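## Task

Close the lid of tip box TB4 and push its front edge fully down so that it catches. It must stay latched with no help from the robot, and the robot must then release it and back away.

## Robot and tools

Robot: two arms, left_arm and right_arm, mounted on one shared column behind the near edge of the table. The robot looks roughly along +x, possibly rotated slightly about the column. left_arm is the robot's own left and sits on the +y side; image sides tell you nothing about this. Each arm has seven joints (shoulder pitch, shoulder roll, upper arm roll, elbow, forearm roll, wrist pitch, wrist yaw). Notable limits: elbow 0.000 to 2.443 rad and never quite straight, wrist pitch only -0.785 to 0.785 rad, shoulder pitch down to -1.396 (left) or -1.300 (right). Matching joint values on both arms produce mirrored postures.

Scene frame (used in results): z = 0 is the table top, the origin lies 0.07 m behind the centre of the table's near edge, +x runs out across the table, +z is up. The state line `left_arm: …` | `right_arm: …` reports each gripper's end_effector_position in metres and end_effector_quat_wxyz. Reported positions can be somewhat wrong, worse when an arm is stretched far.

Gripper: its fingers extend along its own +z and separate along its own y. The reported position is the spot between the pads when closed, under 1 cm short of the tips; closing pushes the tips about 17 mm further along +z. A closed hand presents a flat face of fingertips, handy for pressing a lid edge. grip_measured is the actual finger opening on the command scale; to hold something, command an opening well under it (lower squeezes harder, roughly 10 N per pad up to about 11 cm width; a fast close can overshoot).

execute_actions(actions): a list of actions run in sequence; an empty list just returns state and images. Each action is a table of at most 15 rows, one row per 1/30 s step; if shorter, its final row repeats to fill 15 steps (0.5 s). Every row holds 14 numbers in [-1, 1]: left_arm dx, dy, dz, rx, ry, rz, opening, then the same seven for right_arm, always both arms. dx..rz are an offset, in that gripper's own axes, from its measured pose at the start of the action (for a call's first action, the last pose any result reported). Rows are not cumulative; each is relative to that same start. Scale: 1.0 equals 0.6 m or 180 degrees; rx, ry, rz form one rotation vector. Opening is absolute: +1 fully open (0.145 m), -1 shut; a full close needs about 0.5 s.

Per step the commanded pose is clipped to 70 mm and 16 degrees from the measured pose; the controller (damped IK) favours position over orientation. After an action an arm travels only to its last clipped pose, so large offsets need follow-up actions. "Hand target" lines show where each gripper is currently being driven. Step readings list positions at some steps; HELD beside an arm means part of its row was held back. A "pose unreachable" line means the clearance check altered or blocked that arm's command.

move(target, speed, blocking): target is one 14-number row in the same layout and scale, an offset in gripper axes from the pose in the most recent result that showed one; openings are sent when the move starts. speed is the path top speed in m/s, 0.002 to 0.5 (default 0.25); rotation is capped at twice that in rad/s. Both grippers follow straight paths finishing together, lasting 0.5 to 10 s (cut off at 10 s), turning the short way. Paths ignore obstacles and the other arm; grippers can lag, drift, and exceed speed, especially near full reach. Faster moves hit harder on contact, and aiming further beyond the contact point presses harder. The result adds a "move:" line: ending (done, off_target, moving, held, fault), limits (paced = pose clipped; held = steps blocked, after which the arm may surge), plus each gripper's distance from its target. If only one arm is named, the other finished fine. With blocking=false you get a result after 0.5 s while motion continues; check with wait(0); actions and moves are refused until an end is reported, so use wait or stop first.

wait(seconds): 0 to 10; arms hold their last command; returns early if a running move ends. stop(): brakes a running move (needs room, more when fast); fingers keep moving.

zoom_image(camera, region): camera is cam_left_wrist or cam_right_wrist (both 504x504, returned in that order); region [x0, y0, x1, y1] in pixels from the top-left, at most 504 by 504.

finished_scene(scene): ends the scene with the given number after the last command has been held; cannot be undone; reports success and gives the next task. Answering without any tool call ends everything. If resuming from a summary, first send execute_actions with an empty list to learn the current scene and task.

Practical notes: offsets come from the measured pose, so repeating a small push into something rigid adds no force, but into something yielding it moves further. To keep an arm still, send the offset back to its desired pose in a reply's first call and zeros afterwards, with its proper opening. An arm blocked by an object keeps pressing until commanded anew. The simulation keeps running while you think, holding the last command. Small disturbances may tug held parts or nudge loose objects.

Avoid: knocking anything off the table, letting the arms collide or shove each other, slams, drops and very hard pushes. The tip box is loose on the base plate and must finish sitting flat on it. Watch for FAULT lines; MOTOR HOT appears from 85 °C, and at 100 °C an OVER-TEMPERATURE FAULT stops the arm and lets loaded joints sag until cooled, so do not hold loads or press longer than needed.

Each tool is called after "Emit:" as name([rows], argument=value, ...), one row to a line, values as JSON.

## Session

Emit:
execute_actions(actions=[])

Scene clock: 0.00 s.
left_arm: end_effector_position=(+0.1577, +0.4805, +0.2697) grip_measured=+1.00 end_effector_quat_wxyz=(-0.109, +0.884, -0.309, +0.333) | right_arm: end_effector_position=(+0.2053, -0.2378, +0.1021) grip_measured=+1.00 end_effector_quat_wxyz=(-0.095, +0.909, -0.010, +0.405)
Joint positions: left_arm=[ 0.849  1.763 -1.364  1.301  0.811 -0.165  0.663  0.145] | right_arm=[-0.719  0.259  0.378  1.739  0.459  0.321  0.301  0.145]
Joint velocities: left_arm=[ 0.011 -0.011 -0.012 -0.007  0.007 -0.037  0.022 -0.   ] | right_arm=[-0.011 -0.011 -0.012 -0.002 -0.022  0.037 -0.066  0.   ]
Motor temperatures (°C, as the motors report them): left_arm=[24 25 24 25 25 26 23] | right_arm=[24 24 23 27 23 26 25]
Hand target (left_arm): +0.158, +0.480, +0.270; -0.109, +0.884, -0.309, +0.333
Hand target (right_arm): +0.205, -0.238, +0.102; -0.095, +0.909, -0.010, +0.405

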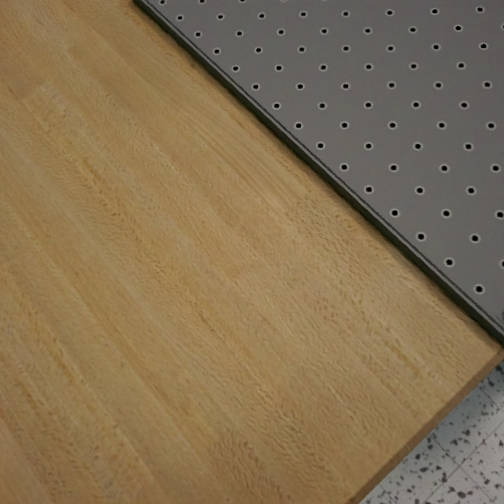

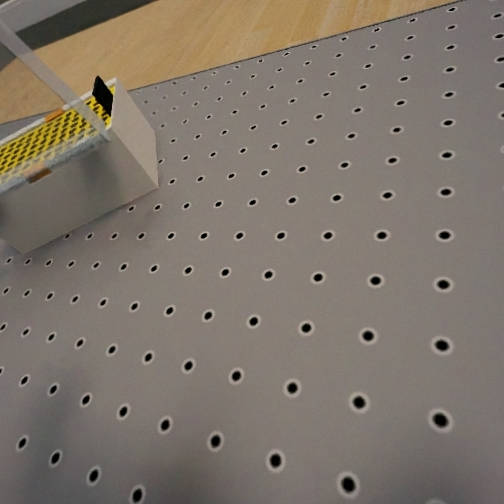

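Emit:
move(target=[0.305,0.236,-0.063,-0.101,0.003,0.146,1,0.1,0,-0.2,0.08,0,-0.1,1])

Scene clock: 7.90 s.
left_arm: end_effector_position=(+0.1757, +0.2545, +0.3382) grip_measured=+1.00 end_effector_quat_wxyz=(-0.034, +0.795, -0.549, +0.257) | right_arm: end_effector_position=(+0.1562, -0.2632, +0.2230) grip_measured=+1.00 end_effector_quat_wxyz=(-0.144, +0.882, +0.178, +0.411)
Joint positions: left_arm=[ 0.773  1.789 -0.743  2.212  0.634  0.529  0.888  0.145] | right_arm=[-1.292  0.473  0.837  2.066  0.689  0.214  0.692  0.145]
Joint velocities: left_arm=[-0.033  0.011 -0.012 -0.007  0.022 -0.051  0.051 -0.   ] | right_arm=[-0.099 -0.011 -0.002  0.012 -0.037  0.022  0.007  0.   ]
Motor temperatures (°C, as the motors report them): left_arm=[24 25 24 25 25 26 23] | right_arm=[24 24 23 27 23 26 25]
Hand target (left_arm): +0.175, +0.255, +0.338; -0.034, +0.795, -0.549, +0.255
Hand target (right_arm): +0.156, -0.262, +0.224; -0.147, +0.881, +0.181, +0.412
Off the commanded pose (left_arm): 0.003 m, 1 deg.
Off the commanded pose (right_arm): 0.002 m, 1 deg.
move: done

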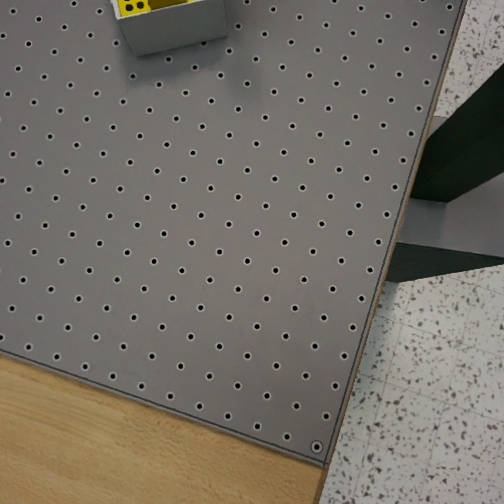

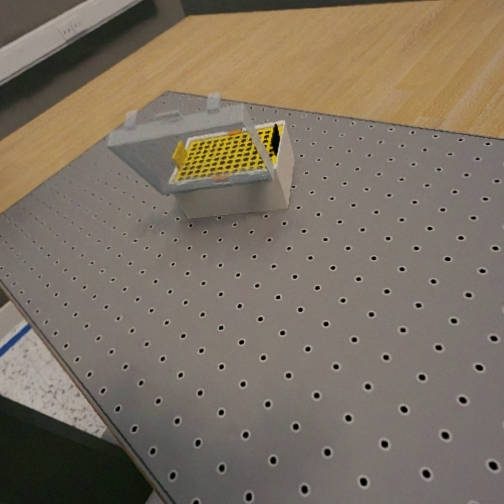

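Emit:
move(target=[0.2,0,0,0,0,0,-1,0,0,0,0,0,0,-1])

Emit:
zoom_image(camera="cam_right_wrist", region=[80,60,330,260])

Scene clock: 14.70 s.
left_arm: end_effector_position=(+0.2087, +0.1463, +0.3831) grip_measured=-1.00 end_effector_quat_wxyz=(+0.036, +0.722, -0.597, +0.348) | right_arm: end_effector_position=(+0.1562, -0.2631, +0.2230) grip_measured=-1.00 end_effector_quat_wxyz=(-0.144, +0.882, +0.178, +0.411)
Joint positions: left_arm=[ 1.846  1.329 -1.576  2.257  0.879  0.771  0.747  0.   ] | right_arm=[-1.292  0.473  0.837  2.066  0.689  0.214  0.692  0.   ]
Joint velocities: left_arm=[-0.033  0.011 -0.017 -0.012 -0.037 -0.022  0.066  0.   ] | right_arm=[-0.055  0.011 -0.007 -0.017  0.022 -0.007  0.007  0.   ]
Motor temperatures (°C, as the motors report them): left_arm=[24 25 24 25 25 26 23] | right_arm=[25 24 23 27 23 26 25]
Hand target (left_arm): +0.208, +0.146, +0.382; +0.037, +0.723, -0.597, +0.346
Hand target (right_arm): +0.156, -0.263, +0.223; -0.144, +0.882, +0.178, +0.411
Off the commanded pose (left_arm): 0.002 m, 16 deg; orientation clipped at the last step of the last action.
Off the commanded pose (right_arm): 0.000 m, 0 deg.
joint sent to its limit (left arm) — the command would take joint 3 (upper arm roll) past its lower limit and joint 6 (wrist pitch) past its upper limit, so those joints were sent only as far as their limits.
move: off_target (left_arm); limits=paced

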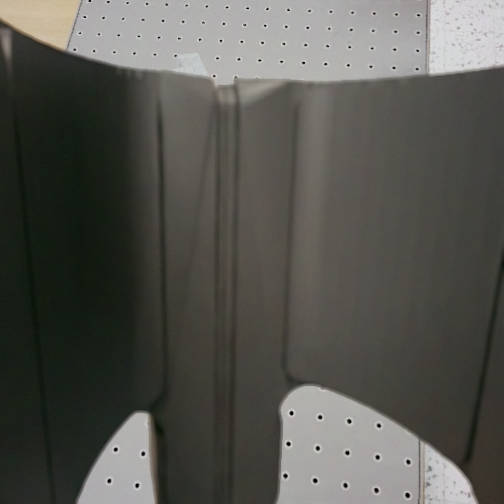

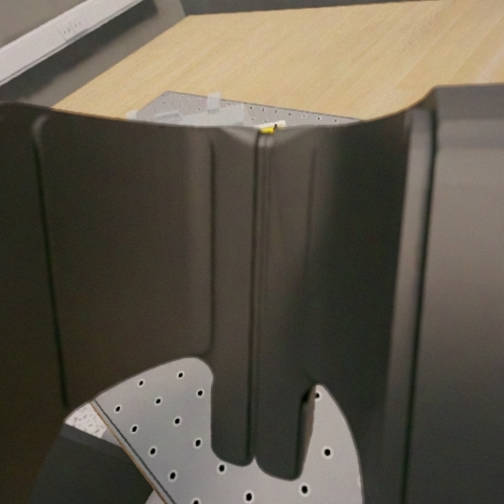

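Region (80, 60, 330, 260) of cam_right_wrist's 504x504 image, scaled by 2.016, with more detail than that image has; it fills the top 403 rows of this view, and the rest is white.

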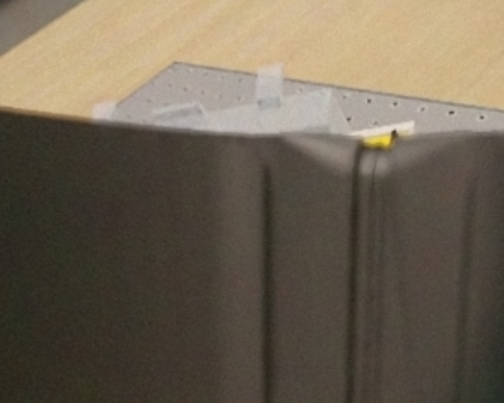

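Emit:
move(target=[-0.2,0,0,0,0,0,1,0,-0.15,0,0,0,0,1])

Scene clock: 24.80 s.
left_arm: end_effector_position=(+0.2035, +0.2496, +0.3192) grip_measured=+1.00 end_effector_quat_wxyz=(+0.030, +0.723, -0.596, +0.349) | right_arm: end_effector_position=(+0.1183, -0.1823, +0.2324) grip_measured=+1.00 end_effector_quat_wxyz=(-0.144, +0.883, +0.176, +0.412)
Joint positions: left_arm=[ 1.493  1.639 -1.576  2.003  0.568  0.167  0.91   0.145] | right_arm=[-1.297  0.001  0.691  2.404  0.319  0.265  0.771  0.145]
Joint velocities: left_arm=[ 0.011 -0.033  0.002 -0.002  0.051 -0.066 -0.022  0.   ] | right_arm=[ 0.033  0.077  0.002 -0.007 -0.051  0.022  0.037  0.   ]
Motor temperatures (°C, as the motors report them): left_arm=[24 25 25 25 25 26 23] | right_arm=[25 24 23 27 23 26 25]
Hand target (left_arm): +0.202, +0.249, +0.318; +0.033, +0.722, -0.598, +0.346
Hand target (right_arm): +0.118, -0.181, +0.233; -0.146, +0.882, +0.179, +0.412
Off the commanded pose (left_arm): 0.003 m, 1 deg.
Off the commanded pose (right_arm): 0.001 m, 0 deg.
joint sent to its limit (right arm) — the command would take joint 1 (shoulder pitch) past its lower limit, so that joint was sent only as far as its limit.
move: done

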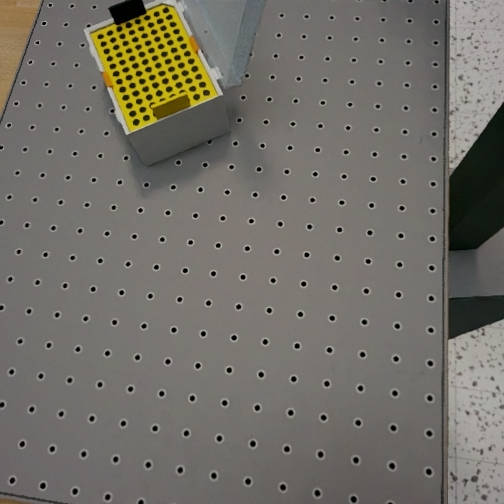

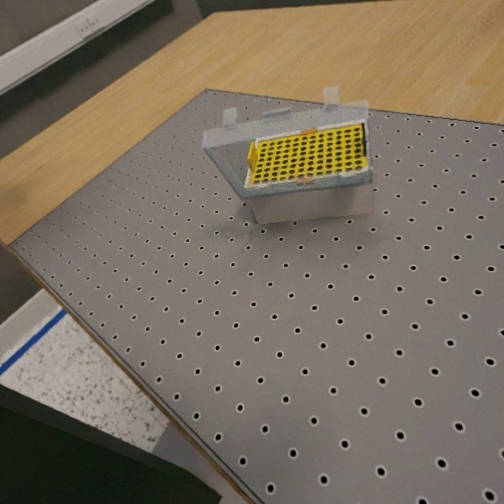

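Emit:
move(target=[0,0,0.12,0,0,0,1,0,0,0.15,0,0,0,1])

Scene clock: 45.47 s.
left_arm: end_effector_position=(+0.2362, +0.2159, +0.2648) grip_measured=+1.00 end_effector_quat_wxyz=(+0.032, +0.722, -0.598, +0.348) | right_arm: end_effector_position=(+0.1803, -0.1471, +0.1782) grip_measured=+1.00 end_effector_quat_wxyz=(-0.143, +0.881, +0.181, +0.414)
Joint positions: left_arm=[ 1.26   1.387 -1.576  1.934  0.516  0.211  0.637  0.145] | right_arm=[-0.869  0.084  0.363  2.211  0.064  0.448  0.597  0.145]
Joint velocities: left_arm=[-0.033  0.033 -0.002  0.007  0.051  0.051  0.037  0.   ] | right_arm=[-0.099 -0.143 -0.002 -0.017 -0.051 -0.037  0.037  0.   ]
Motor temperatures (°C, as the motors report them): left_arm=[24 25 25 25 25 26 23] | right_arm=[25 24 23 27 23 26 25]
Hand target (left_arm): +0.236, +0.217, +0.264; +0.029, +0.724, -0.596, +0.347
Hand target (right_arm): +0.180, -0.148, +0.176; -0.141, +0.883, +0.178, +0.411
Off the commanded pose (left_arm): 0.001 m, 0 deg.
Off the commanded pose (right_arm): 0.002 m, 1 deg.
move: done

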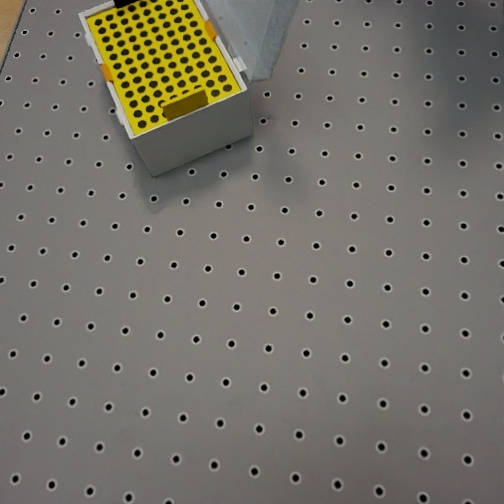

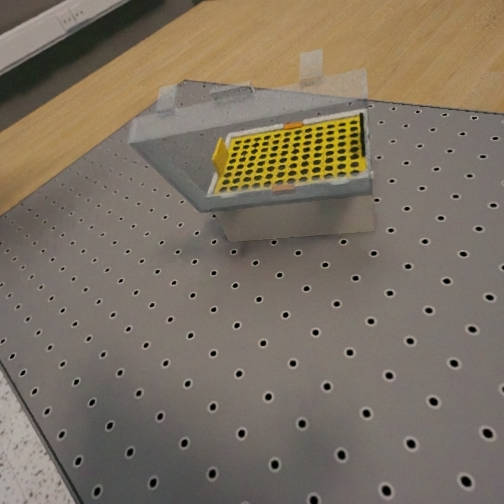

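Emit:
move(target=[0,0,0,0,0,0,1,0.01,0,0.11,0,0,0,-0.2], speed=0.12)

Scene clock: 60.77 s.
left_arm: end_effector_position=(+0.2362, +0.2159, +0.2648) grip_measured=+1.00 end_effector_quat_wxyz=(+0.032, +0.722, -0.598, +0.348) | right_arm: end_effector_position=(+0.2296, -0.1202, +0.1439) grip_measured=-0.20 end_effector_quat_wxyz=(-0.144, +0.879, +0.183, +0.417)
Joint positions: left_arm=[ 1.26   1.387 -1.576  1.934  0.516  0.211  0.637  0.145] | right_arm=[-0.574  0.073  0.212  1.985 -0.05   0.494  0.53   0.061]
Joint velocities: left_arm=[ 0.033 -0.033 -0.002 -0.002 -0.022 -0.095 -0.022 -0.   ] | right_arm=[-0.033 -0.033 -0.002  0.002  0.022  0.007 -0.037 -0.   ]
Motor temperatures (°C, as the motors report them): left_arm=[24 25 25 25 25 26 24] | right_arm=[25 24 23 27 23 26 25]
Hand target (left_arm): +0.236, +0.216, +0.265; +0.032, +0.722, -0.598, +0.348
Hand target (right_arm): +0.229, -0.121, +0.142; -0.141, +0.881, +0.181, +0.414
Off the commanded pose (left_arm): 0.000 m, 0 deg.
Off the commanded pose (right_arm): 0.002 m, 0 deg.
move: done

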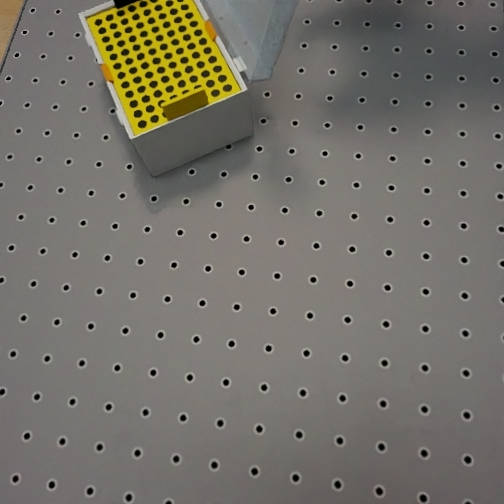

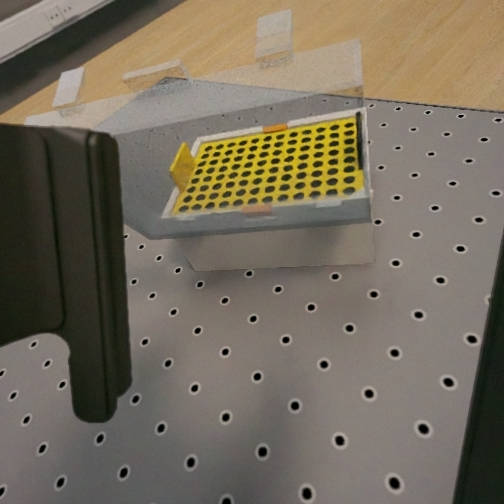

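Emit:
move(target=[0,0,0,0,0,0,1,-0.068,-0.04,0.052,0,0,0,-0.2], speed=0.1)

Emit:
move(target=[0,0,0,0,0,0,1,0.042,-0.004,0.052,0,0,0,-0.2], speed=0.04)

Scene clock: 68.30 s.
left_arm: end_effector_position=(+0.2362, +0.2159, +0.2648) grip_measured=+1.00 end_effector_quat_wxyz=(+0.032, +0.722, -0.598, +0.348) | right_arm: end_effector_position=(+0.2156, -0.0929, +0.0956) grip_measured=-0.20 end_effector_quat_wxyz=(-0.147, +0.878, +0.185, +0.416)
Joint positions: left_arm=[ 1.26   1.387 -1.576  1.934  0.516  0.211  0.637  0.145] | right_arm=[-0.561 -0.019  0.126  1.77  -0.135  0.283  0.458  0.061]
Joint velocities: left_arm=[ 0.011 -0.077 -0.007 -0.007 -0.007 -0.022 -0.051 -0.   ] | right_arm=[-0.055 -0.011 -0.007 -0.002  0.037 -0.022 -0.051 -0.   ]
Motor temperatures (°C, as the motors report them): left_arm=[24 25 25 25 25 26 24] | right_arm=[25 24 23 27 23 26 25]
Hand target (left_arm): +0.236, +0.216, +0.265; +0.032, +0.722, -0.598, +0.348
Hand target (right_arm): +0.216, -0.094, +0.095; -0.144, +0.878, +0.184, +0.417
Off the commanded pose (left_arm): 0.000 m, 0 deg.
Off the commanded pose (right_arm): 0.002 m, 0 deg.
move: done

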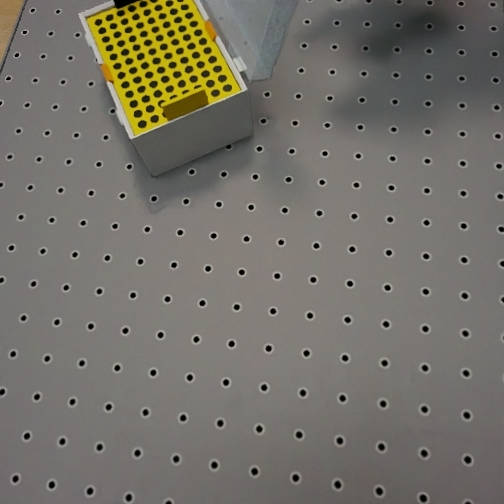

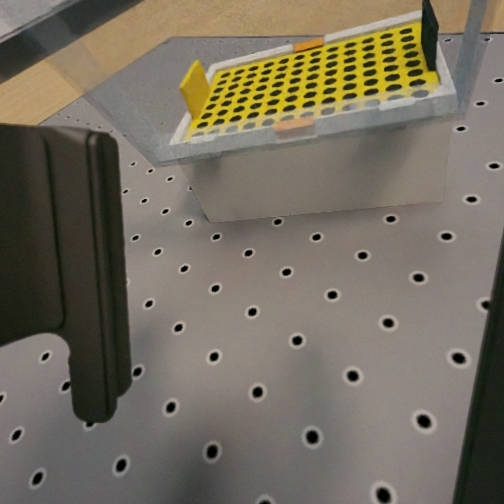

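Scene clock: 69.53 s.
left_arm: end_effector_position=(+0.2362, +0.2159, +0.2648) grip_measured=+1.00 end_effector_quat_wxyz=(+0.032, +0.722, -0.598, +0.348) | right_arm: end_effector_position=(+0.2525, -0.0738, +0.0988) grip_measured=-0.20 end_effector_quat_wxyz=(-0.147, +0.876, +0.185, +0.420)
Joint positions: left_arm=[ 1.26   1.387 -1.576  1.934  0.516  0.211  0.637  0.145] | right_arm=[-0.397 -0.058  0.102  1.702 -0.194  0.365  0.453  0.061]
Joint velocities: left_arm=[-0.033 -0.077  0.007  0.007 -0.051  0.007  0.066 -0.   ] | right_arm=[-0.033 -0.099  0.007  0.012 -0.022 -0.037 -0.007 -0.   ]
Motor temperatures (°C, as the motors report them): left_arm=[24 25 25 25 25 26 24] | right_arm=[25 24 23 27 23 26 25]
Hand target (left_arm): +0.236, +0.216, +0.265; +0.032, +0.722, -0.598, +0.348
Hand target (right_arm): +0.251, -0.074, +0.097; -0.146, +0.878, +0.184, +0.416
Off the commanded pose (left_arm): 0.000 m, 0 deg.
Off the commanded pose (right_arm): 0.003 m, 1 deg.
move: done

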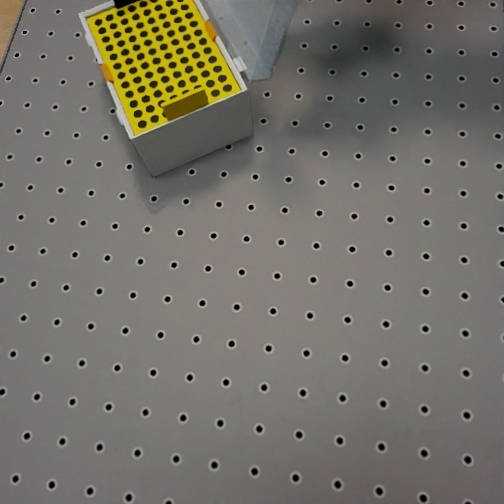

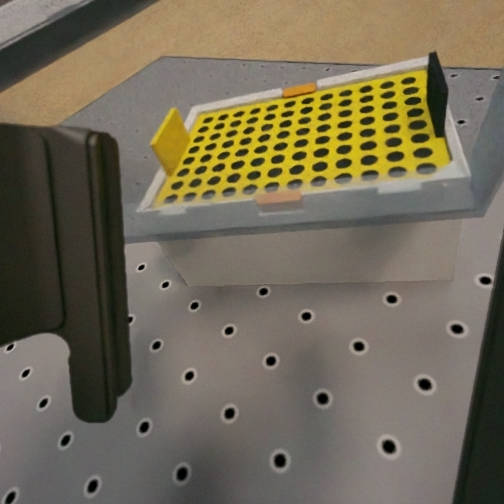

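Emit:
move(target=[0,0,0,0,0,0,1,0.056,-0.004,0.062,0,0,0,-0.2], speed=0.04)

Scene clock: 73.93 s.
left_arm: end_effector_position=(+0.2362, +0.2159, +0.2648) grip_measured=+1.00 end_effector_quat_wxyz=(+0.032, +0.722, -0.598, +0.348) | right_arm: end_effector_position=(+0.2983, -0.0511, +0.1055) grip_measured=-0.20 end_effector_quat_wxyz=(-0.147, +0.874, +0.186, +0.424)
Joint positions: left_arm=[ 1.26   1.387 -1.576  1.934  0.516  0.211  0.637  0.145] | right_arm=[-0.19  -0.106  0.09   1.584 -0.26   0.442  0.446  0.061]
Joint velocities: left_arm=[ 0.055 -0.099 -0.007 -0.007  0.081 -0.022 -0.037 -0.   ] | right_arm=[-0.011  0.099 -0.002 -0.002  0.037  0.007 -0.022  0.   ]
Motor temperatures (°C, as the motors report them): left_arm=[24 25 25 25 25 26 24] | right_arm=[25 24 23 28 23 26 25]
Hand target (left_arm): +0.236, +0.216, +0.265; +0.032, +0.722, -0.598, +0.348
Hand target (right_arm): +0.297, -0.051, +0.103; -0.146, +0.876, +0.185, +0.420
Off the commanded pose (left_arm): 0.000 m, 0 deg.
Off the commanded pose (right_arm): 0.004 m, 1 deg.
move: off_target (right_arm)

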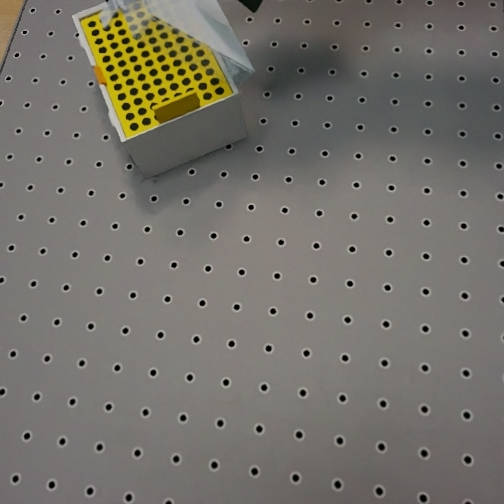

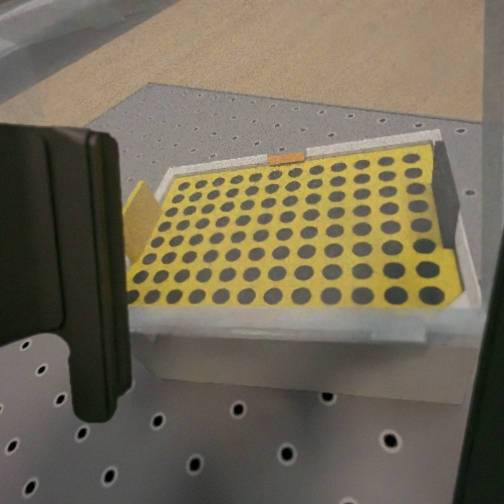

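Emit:
move(target=[0,0,0,0,0,0,1,0.075,-0.009,0.025,0,0,0,-0.2], speed=0.04)

Scene clock: 78.17 s.
left_arm: end_effector_position=(+0.2362, +0.2159, +0.2648) grip_measured=+1.00 end_effector_quat_wxyz=(+0.032, +0.722, -0.598, +0.348) | right_arm: end_effector_position=(+0.3340, -0.0328, +0.1353) grip_measured=-0.20 end_effector_quat_wxyz=(-0.146, +0.872, +0.185, +0.429)
Joint positions: left_arm=[ 1.26   1.387 -1.576  1.934  0.516  0.211  0.637  0.145] | right_arm=[-0.037 -0.143  0.07   1.579 -0.308  0.581  0.446  0.061]
Joint velocities: left_arm=[-0.033  0.099 -0.012  0.027  0.007  0.007 -0.007  0.   ] | right_arm=[-0.055 -0.055 -0.017  0.002  0.037 -0.022  0.051  0.   ]
Motor temperatures (°C, as the motors report them): left_arm=[24 25 25 25 25 26 24] | right_arm=[25 24 23 28 23 26 25]
Hand target (left_arm): +0.236, +0.216, +0.265; +0.032, +0.722, -0.598, +0.348
Hand target (right_arm): +0.333, -0.033, +0.133; -0.146, +0.874, +0.185, +0.425
Off the commanded pose (left_arm): 0.000 m, 0 deg.
Off the commanded pose (right_arm): 0.004 m, 1 deg.
move: off_target (right_arm)

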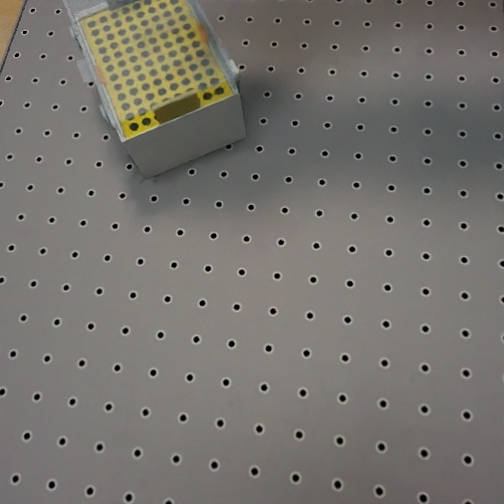

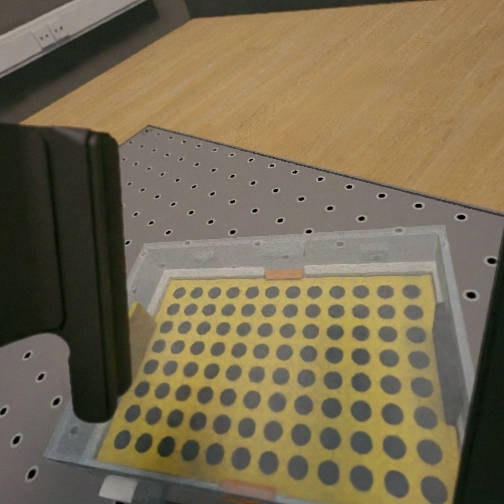

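Emit:
move(target=[0,0,0,0,0,0,1,0.035,0,0.042,0,-0.17,-0.04,-0.4], speed=0.15)

Scene clock: 88.93 s.
left_arm: end_effector_position=(+0.2362, +0.2159, +0.2648) grip_measured=+1.00 end_effector_quat_wxyz=(+0.032, +0.722, -0.598, +0.348) | right_arm: end_effector_position=(+0.3644, -0.0217, +0.1374) grip_measured=-0.40 end_effector_quat_wxyz=(-0.123, +0.889, +0.355, +0.263)
Joint positions: left_arm=[ 1.26   1.387 -1.576  1.934  0.516  0.211  0.637  0.145] | right_arm=[ 0.357 -0.159  0.138  1.322 -1.005  0.772  1.083  0.046]
Joint velocities: left_arm=[ 0.011 -0.011 -0.002 -0.012 -0.022 -0.081 -0.051  0.   ] | right_arm=[-0.011 -0.143  0.007 -0.007 -0.007  0.066  0.051  0.   ]
Motor temperatures (°C, as the motors report them): left_arm=[25 25 25 25 25 26 24] | right_arm=[25 24 23 28 23 26 25]
Hand target (left_arm): +0.236, +0.216, +0.265; +0.032, +0.722, -0.598, +0.348
Hand target (right_arm): +0.364, -0.022, +0.136; -0.125, +0.890, +0.354, +0.259
Off the commanded pose (left_arm): 0.000 m, 0 deg.
Off the commanded pose (right_arm): 0.004 m, 15 deg.
joint sent to its limit (right arm) — the command would take joint 2 (shoulder roll) past its lower limit and joint 6 (wrist pitch) past its upper limit, so those joints were sent only as far as their limits.
move: off_target (right_arm); limits=paced

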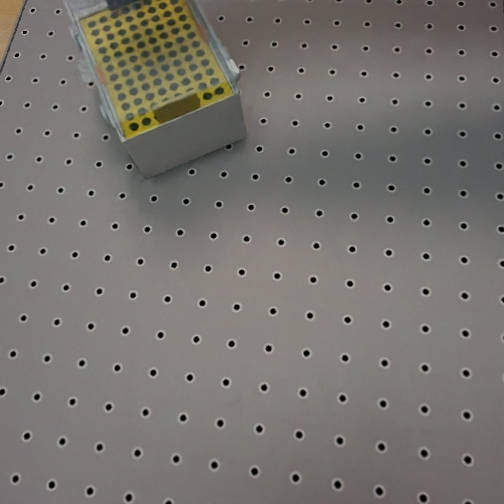

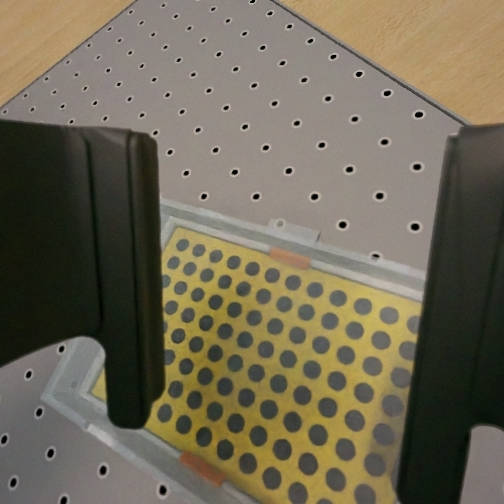

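Emit:
move(target=[0,0,0,0,0,0,1,0.002,0.01,0.075,0,0,0,-0.7], speed=0.05)

Scene clock: 95.13 s.
left_arm: end_effector_position=(+0.2362, +0.2159, +0.2648) grip_measured=+1.00 end_effector_quat_wxyz=(+0.032, +0.722, -0.598, +0.348) | right_arm: end_effector_position=(+0.3877, -0.0064, +0.1035) grip_measured=-0.70 end_effector_quat_wxyz=(-0.126, +0.887, +0.355, +0.266)
Joint positions: left_arm=[ 1.26   1.387 -1.576  1.934  0.516  0.211  0.637  0.145] | right_arm=[ 0.483 -0.159  0.164  0.981 -0.865  0.639  0.849  0.023]
Joint velocities: left_arm=[-0.055 -0.077 -0.002 -0.002 -0.11   0.007 -0.022  0.   ] | right_arm=[-0.055 -0.033 -0.007 -0.007  0.022 -0.037 -0.007 -0.   ]
Motor temperatures (°C, as the motors report them): left_arm=[25 25 25 25 25 26 24] | right_arm=[25 24 23 28 23 26 25]
Hand target (left_arm): +0.236, +0.216, +0.265; +0.032, +0.722, -0.598, +0.348
Hand target (right_arm): +0.387, -0.008, +0.101; -0.124, +0.889, +0.354, +0.264
Off the commanded pose (left_arm): 0.000 m, 0 deg.
Off the commanded pose (right_arm): 0.003 m, 1 deg.
move: done

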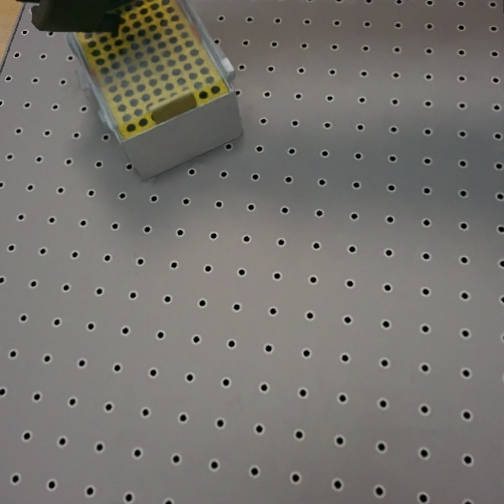

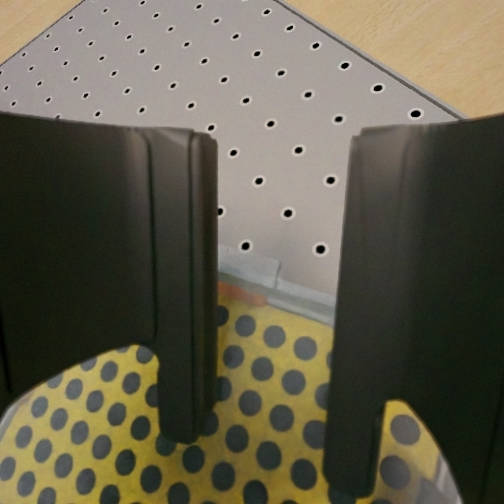

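Emit:
move(target=[0,0,0,0,0,0,1,-0.014,0,0.021,0,0,0,-0.7], speed=0.02)

Emit:
zoom_image(camera="cam_left_wrist", region=[20,0,260,190])

Scene clock: 99.10 s.
left_arm: end_effector_position=(+0.2362, +0.2159, +0.2648) grip_measured=+1.00 end_effector_quat_wxyz=(+0.032, +0.722, -0.598, +0.348) | right_arm: end_effector_position=(+0.3955, -0.0004, +0.1021) grip_measured=-0.70 end_effector_quat_wxyz=(-0.133, +0.878, +0.359, +0.287)
Joint positions: left_arm=[ 1.26   1.387 -1.576  1.934  0.516  0.211  0.637  0.145] | right_arm=[ 0.508 -0.156  0.171  0.917 -0.817  0.57   0.799  0.023]
Joint velocities: left_arm=[-0.033  0.033 -0.007  0.007  0.037  0.022 -0.022  0.   ] | right_arm=[ 0.011 -0.033  0.002 -0.022  0.007 -0.037 -0.007 -0.   ]
Motor temperatures (°C, as the motors report them): left_arm=[25 25 25 25 25 26 24] | right_arm=[25 24 23 28 23 26 25]
Hand target (left_arm): +0.236, +0.216, +0.265; +0.032, +0.722, -0.598, +0.348
Hand target (right_arm): +0.387, -0.006, +0.089; -0.126, +0.887, +0.356, +0.266
Off the commanded pose (left_arm): 0.000 m, 0 deg.
Off the commanded pose (right_arm): 0.017 m, 3 deg.
move: off_target (right_arm)

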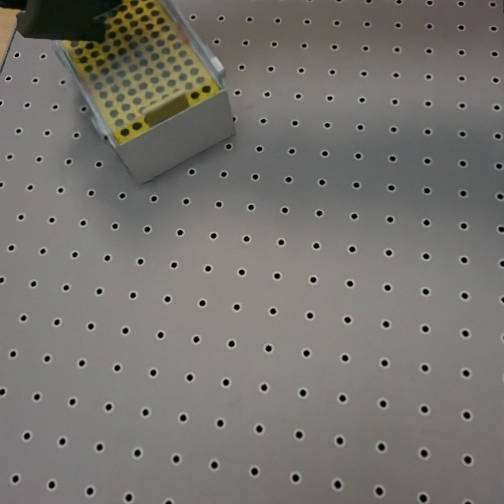

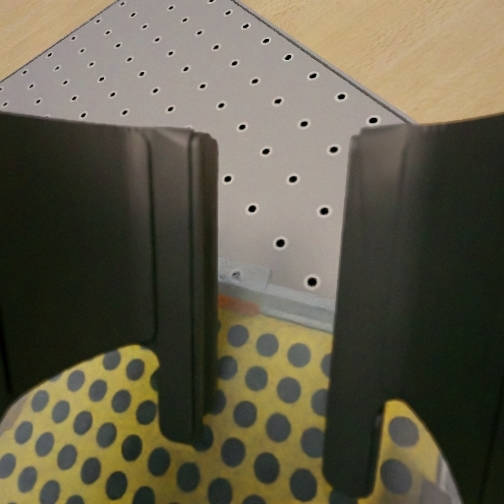

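Region (20, 0, 260, 190) of cam_left_wrist's 504x504 image, scaled by 2.100, with more detail than that image has; it fills the top 399 rows of this view, and the rest is white.

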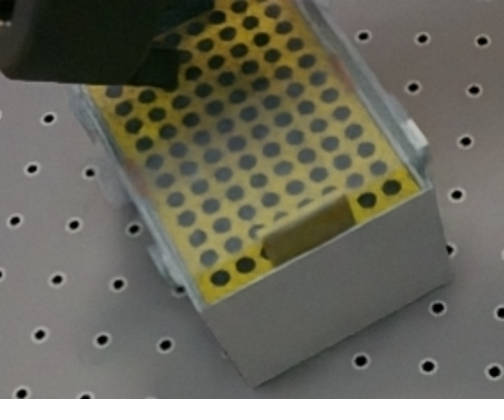

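Emit:
move(target=[0,0,0,0,0,0,1,-0.045,0,0.028,0,-0.03,0,-0.7], speed=0.03)

Emit:
zoom_image(camera="cam_left_wrist", region=[20,0,260,190])

Scene clock: 104.40 s.
left_arm: end_effector_position=(+0.2362, +0.2159, +0.2648) grip_measured=+1.00 end_effector_quat_wxyz=(+0.032, +0.722, -0.598, +0.348) | right_arm: end_effector_position=(+0.4031, +0.0037, +0.1005) grip_measured=-0.70 end_effector_quat_wxyz=(-0.131, +0.872, +0.372, +0.289)
Joint positions: left_arm=[ 1.26   1.387 -1.576  1.934  0.516  0.211  0.637  0.145] | right_arm=[ 0.554 -0.122  0.104  0.83  -0.738  0.549  0.753  0.023]
Joint velocities: left_arm=[ 0.011  0.055 -0.002 -0.012  0.037  0.007  0.007  0.   ] | right_arm=[ 0.055 -0.033 -0.042  0.002  0.051  0.037  0.007 -0.   ]
Motor temperatures (°C, as the motors report them): left_arm=[25 25 25 25 25 26 24] | right_arm=[25 24 23 27 23 26 25]
Hand target (left_arm): +0.236, +0.216, +0.265; +0.032, +0.722, -0.598, +0.348
Hand target (right_arm): +0.385, -0.009, +0.074; -0.116, +0.891, +0.365, +0.245
Off the commanded pose (left_arm): 0.000 m, 0 deg.
Off the commanded pose (right_arm): 0.034 m, 6 deg.
move: off_target (right_arm)

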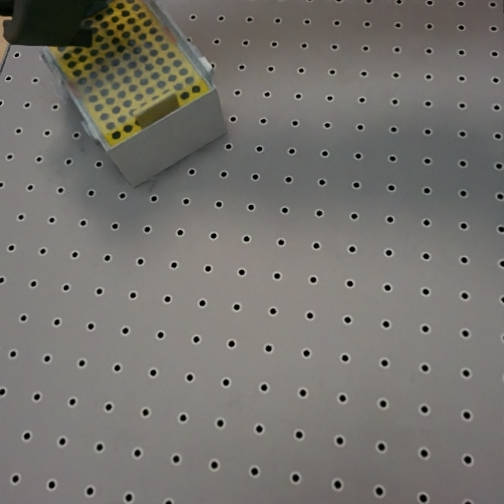

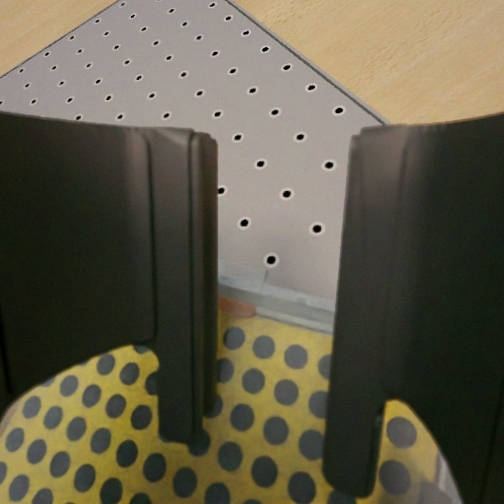

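Region (20, 0, 260, 190) of cam_left_wrist's 504x504 image, scaled by 2.100, with more detail than that image has; it fills the top 399 rows of this view, and the rest is white.

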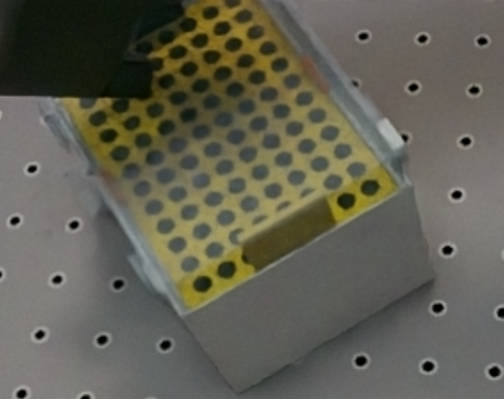

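Emit:
move(target=[-0.078,-0.158,0.243,-0.09,0.15,0.126,1,0.03,0,-0.07,0,-0.05,0,-1], speed=0.2)

Scene clock: 110.30 s.
left_arm: end_effector_position=(+0.3842, +0.2144, +0.1669) grip_measured=+1.00 end_effector_quat_wxyz=(-0.067, -0.576, +0.720, -0.381) | right_arm: end_effector_position=(+0.3962, -0.0048, +0.1439) grip_measured=-1.00 end_effector_quat_wxyz=(-0.109, +0.884, +0.394, +0.226)
Joint positions: left_arm=[ 1.111  0.337 -1.313  0.215  0.22  -0.797  0.966  0.145] | right_arm=[ 0.585 -0.159  0.121  1.042 -1.081  0.772  1.098  0.   ]
Joint velocities: left_arm=[-0.055 -0.099  0.081 -0.012 -0.139 -0.081 -0.007  0.   ] | right_arm=[ 0.055  0.055 -0.002 -0.002 -0.022  0.022  0.037  0.   ]
Motor temperatures (°C, as the motors report them): left_arm=[25 25 25 25 25 26 24] | right_arm=[25 24 23 28 23 26 25]
Hand target (left_arm): +0.383, +0.214, +0.165; -0.068, -0.576, +0.721, -0.380
Hand target (right_arm): +0.396, -0.005, +0.144; -0.111, +0.885, +0.392, +0.226
Off the commanded pose (left_arm): 0.003 m, 20 deg; orientation clipped at the last step of the last action.
Off the commanded pose (right_arm): 0.001 m, 2 deg.
joint sent to its limit (left arm) — the command would take joint 6 (wrist pitch) past its lower limit, so that joint was sent only as far as its limit.
joint sent to its limit (right arm) — the command would take joint 2 (shoulder roll) past its lower limit and joint 6 (wrist pitch) past its upper limit, so those joints were sent only as far as their limits.
move: off_target (left_arm); limits=paced

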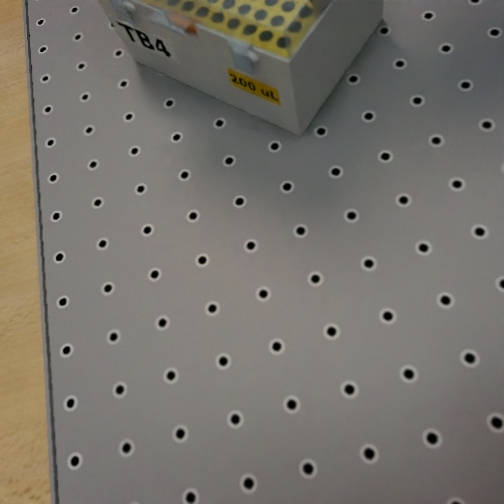

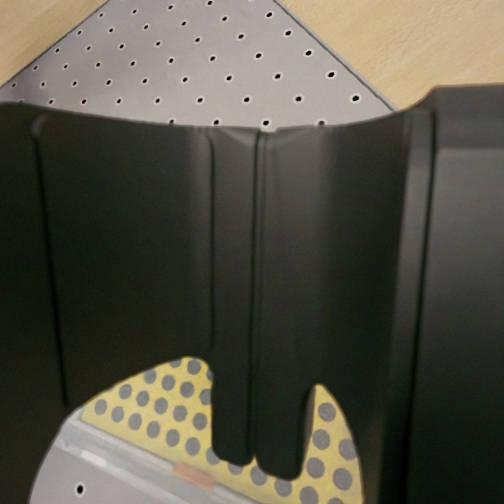

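Emit:
zoom_image(camera="cam_left_wrist", region=[90,0,390,140])

Region (90, 0, 390, 140) of cam_left_wrist's 504x504 image, scaled by 1.680, with more detail than that image has; it fills the top 235 rows of this view, and the rest is white.

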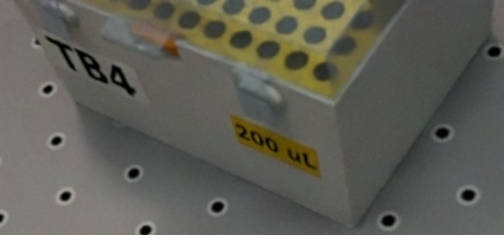

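Emit:
move(target=[0.06,0,0,0,0.06,0,1,0.03,0,-0.03,0,0,0,-1], speed=0.15)

Emit:
zoom_image(camera="cam_left_wrist", region=[60,0,420,250])

Scene clock: 118.83 s.
left_arm: end_effector_position=(+0.3750, +0.1864, +0.1889) grip_measured=+1.00 end_effector_quat_wxyz=(-0.129, -0.541, +0.706, -0.438) | right_arm: end_effector_position=(+0.4017, -0.0006, +0.1678) grip_measured=-1.00 end_effector_quat_wxyz=(-0.120, +0.873, +0.410, +0.235)
Joint positions: left_arm=[ 1.065  0.382 -1.12   0.357  0.278 -0.797  1.121  0.145] | right_arm=[ 0.624 -0.159  0.121  1.084 -1.134  0.772  1.204  0.   ]
Joint velocities: left_arm=[ 0.011 -0.011  0.105 -0.002 -0.139  0.007  0.081 -0.   ] | right_arm=[ 0.077 -0.033 -0.017 -0.017 -0.051 -0.022 -0.066 -0.   ]
Motor temperatures (°C, as the motors report them): left_arm=[26 25 25 25 25 26 24] | right_arm=[26 24 23 28 23 26 25]
Hand target (left_arm): +0.372, +0.186, +0.186; -0.133, -0.541, +0.709, -0.432
Hand target (right_arm): +0.401, -0.000, +0.168; -0.121, +0.873, +0.409, +0.234
Off the commanded pose (left_arm): 0.004 m, 1 deg.
Off the commanded pose (right_arm): 0.001 m, 3 deg.
joint sent to its limit (left arm) — the command would take joint 6 (wrist pitch) past its lower limit, so that joint was sent only as far as its limit.
joint sent to its limit (right arm) — the command would take joint 2 (shoulder roll) past its lower limit and joint 6 (wrist pitch) past its upper limit, so those joints were sent only as far as their limits.
move: off_target (left_arm, right_arm)

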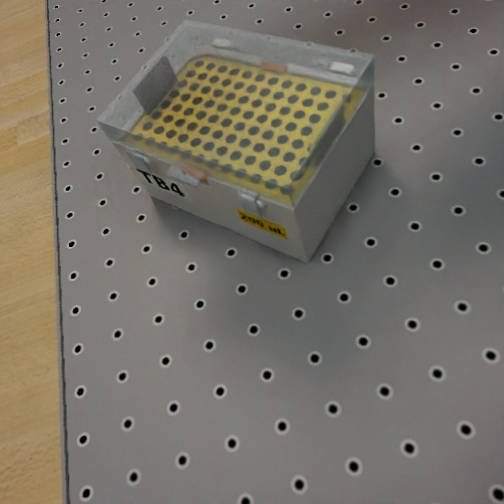

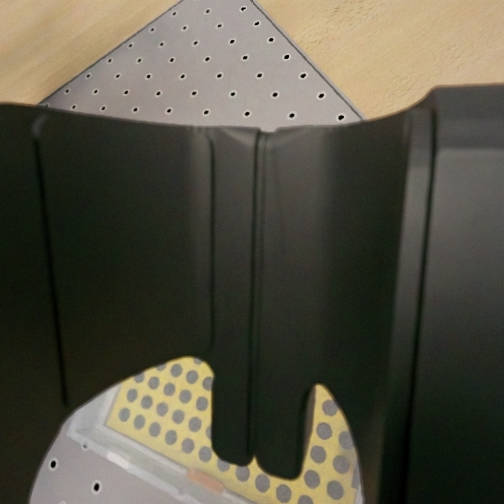

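Region (60, 0, 420, 250) of cam_left_wrist's 504x504 image, scaled by 1.400, with more detail than that image has; it fills the top 350 rows of this view, and the rest is white.

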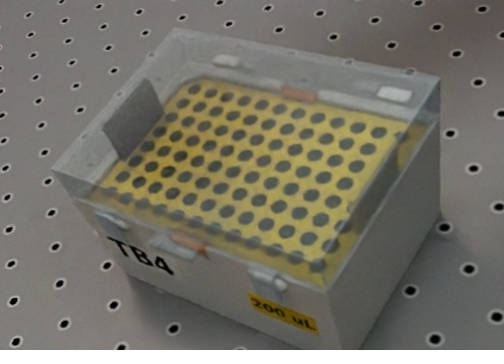

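Emit:
zoom_image(camera="cam_left_wrist", region=[215,130,335,240])

Emit:
zoom_image(camera="cam_left_wrist", region=[95,110,225,210])

Region (215, 130, 335, 240) of cam_left_wrist's 504x504 image, scaled by 4.200, with more detail than that image has; it fills the top 462 rows of this view, and the rest is white.

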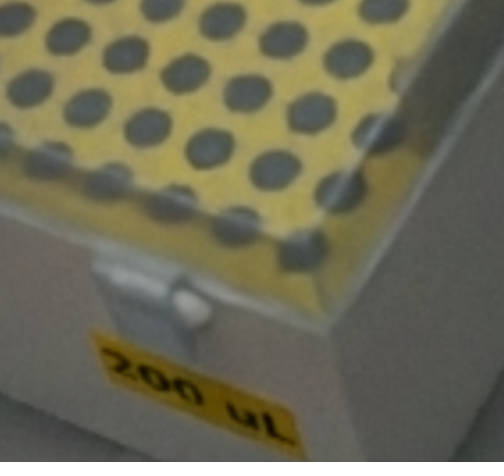

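Region (95, 110, 225, 210) of cam_left_wrist's 504x504 image, scaled by 3.877, with more detail than that image has; it fills the top 388 rows of this view, and the rest is white.

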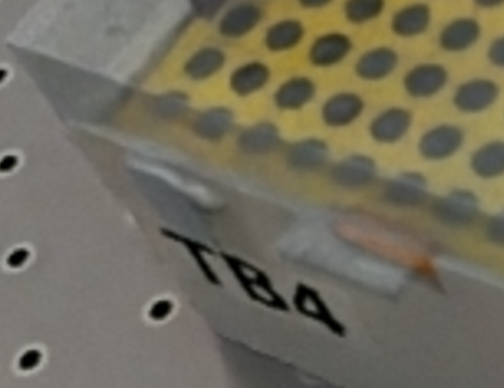

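Emit:
move(target=[0,0,0,0,0,0,1,-0.035,0.004,0.087,0,0,0,-1], speed=0.06)

Emit:
move(target=[0,0,0,0,0,0,1,-0.04,0,0.045,0,0,0,-1], speed=0.03)

Emit:
zoom_image(camera="cam_left_wrist", region=[60,0,420,250])

Scene clock: 128.63 s.
left_arm: end_effector_position=(+0.3745, +0.1862, +0.1884) grip_measured=+1.00 end_effector_quat_wxyz=(-0.130, -0.541, +0.708, -0.436) | right_arm: end_effector_position=(+0.4077, +0.0058, +0.1128) grip_measured=-1.00 end_effector_quat_wxyz=(-0.122, +0.873, +0.410, +0.235)
Joint positions: left_arm=[ 1.064  0.381 -1.119  0.357  0.275 -0.797  1.124  0.145] | right_arm=[ 0.672 -0.159  0.187  0.753 -0.988  0.595  0.914  0.   ]
Joint velocities: left_arm=[-0.011  0.055  0.002 -0.007 -0.037  0.051  0.007  0.   ] | right_arm=[ 0.055 -0.011 -0.007 -0.032  0.022 -0.007 -0.022 -0.   ]
Motor temperatures (°C, as the motors report them): left_arm=[26 25 25 25 25 26 24] | right_arm=[27 24 23 28 23 26 25]
Hand target (left_arm): +0.375, +0.186, +0.189; -0.129, -0.541, +0.706, -0.437
Hand target (right_arm): +0.408, +0.005, +0.112; -0.121, +0.873, +0.409, +0.236
Off the commanded pose (left_arm): 0.001 m, 0 deg.
Off the commanded pose (right_arm): 0.001 m, 0 deg.
move: done

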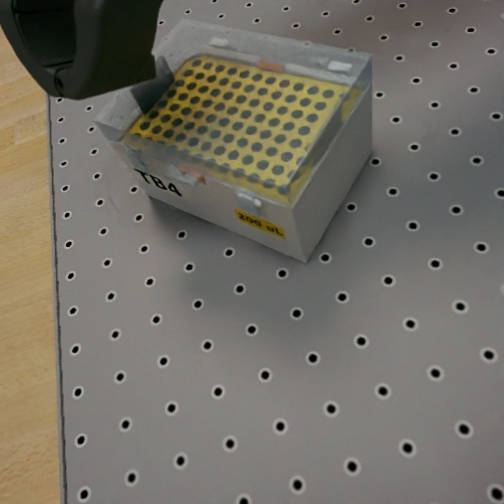

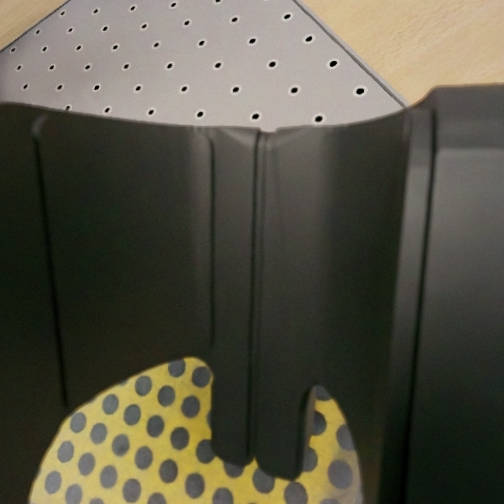

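Scene clock: 130.07 s.
left_arm: end_effector_position=(+0.3745, +0.1862, +0.1884) grip_measured=+1.00 end_effector_quat_wxyz=(-0.130, -0.541, +0.708, -0.436) | right_arm: end_effector_position=(+0.4147, +0.0108, +0.0995) grip_measured=-1.00 end_effector_quat_wxyz=(-0.137, +0.860, +0.414, +0.266)
Joint positions: left_arm=[ 1.064  0.381 -1.119  0.357  0.275 -0.797  1.124  0.145] | right_arm=[ 0.703 -0.128  0.176  0.607 -0.863  0.461  0.799  0.   ]
Joint velocities: left_arm=[-0.011 -0.055  0.002  0.012 -0.007 -0.022 -0.022  0.   ] | right_arm=[ 0.077  0.011 -0.042 -0.022  0.066  0.007 -0.066 -0.   ]
Motor temperatures (°C, as the motors report them): left_arm=[26 25 25 25 25 26 24] | right_arm=[26 24 23 28 23 26 25]
Hand target (left_arm): +0.375, +0.186, +0.188; -0.130, -0.541, +0.708, -0.436
Hand target (right_arm): +0.401, +0.001, +0.079; -0.122, +0.872, +0.411, +0.235
Off the commanded pose (left_arm): 0.000 m, 0 deg.
Off the commanded pose (right_arm): 0.027 m, 4 deg.
move: off_target (right_arm)

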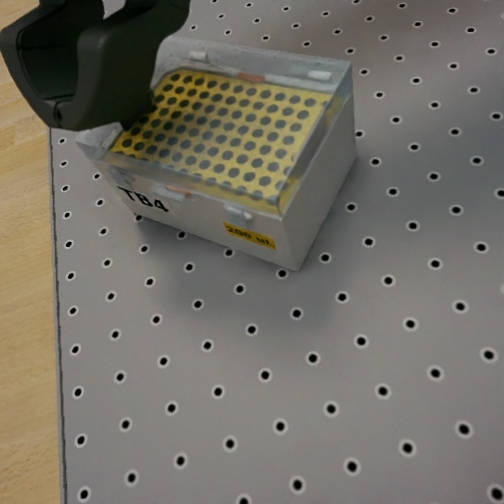

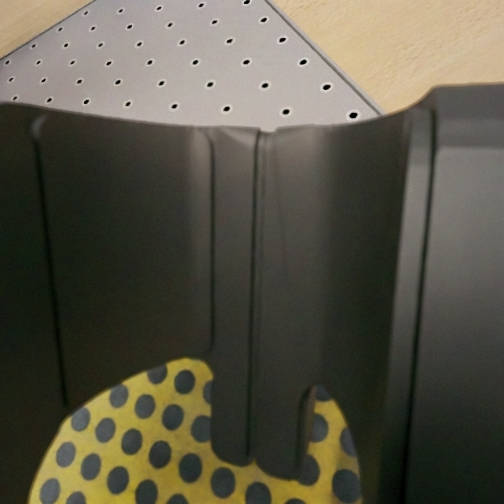

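Region (60, 0, 420, 250) of cam_left_wrist's 504x504 image, scaled by 1.400, with more detail than that image has; it fills the top 350 rows of this view, and the rest is white.

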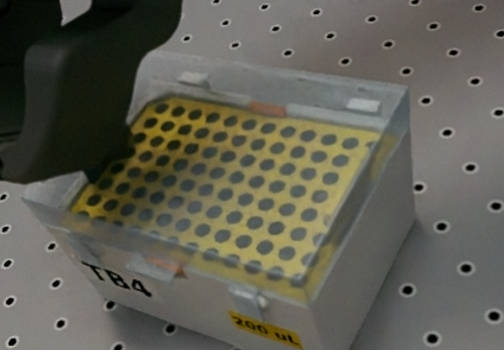

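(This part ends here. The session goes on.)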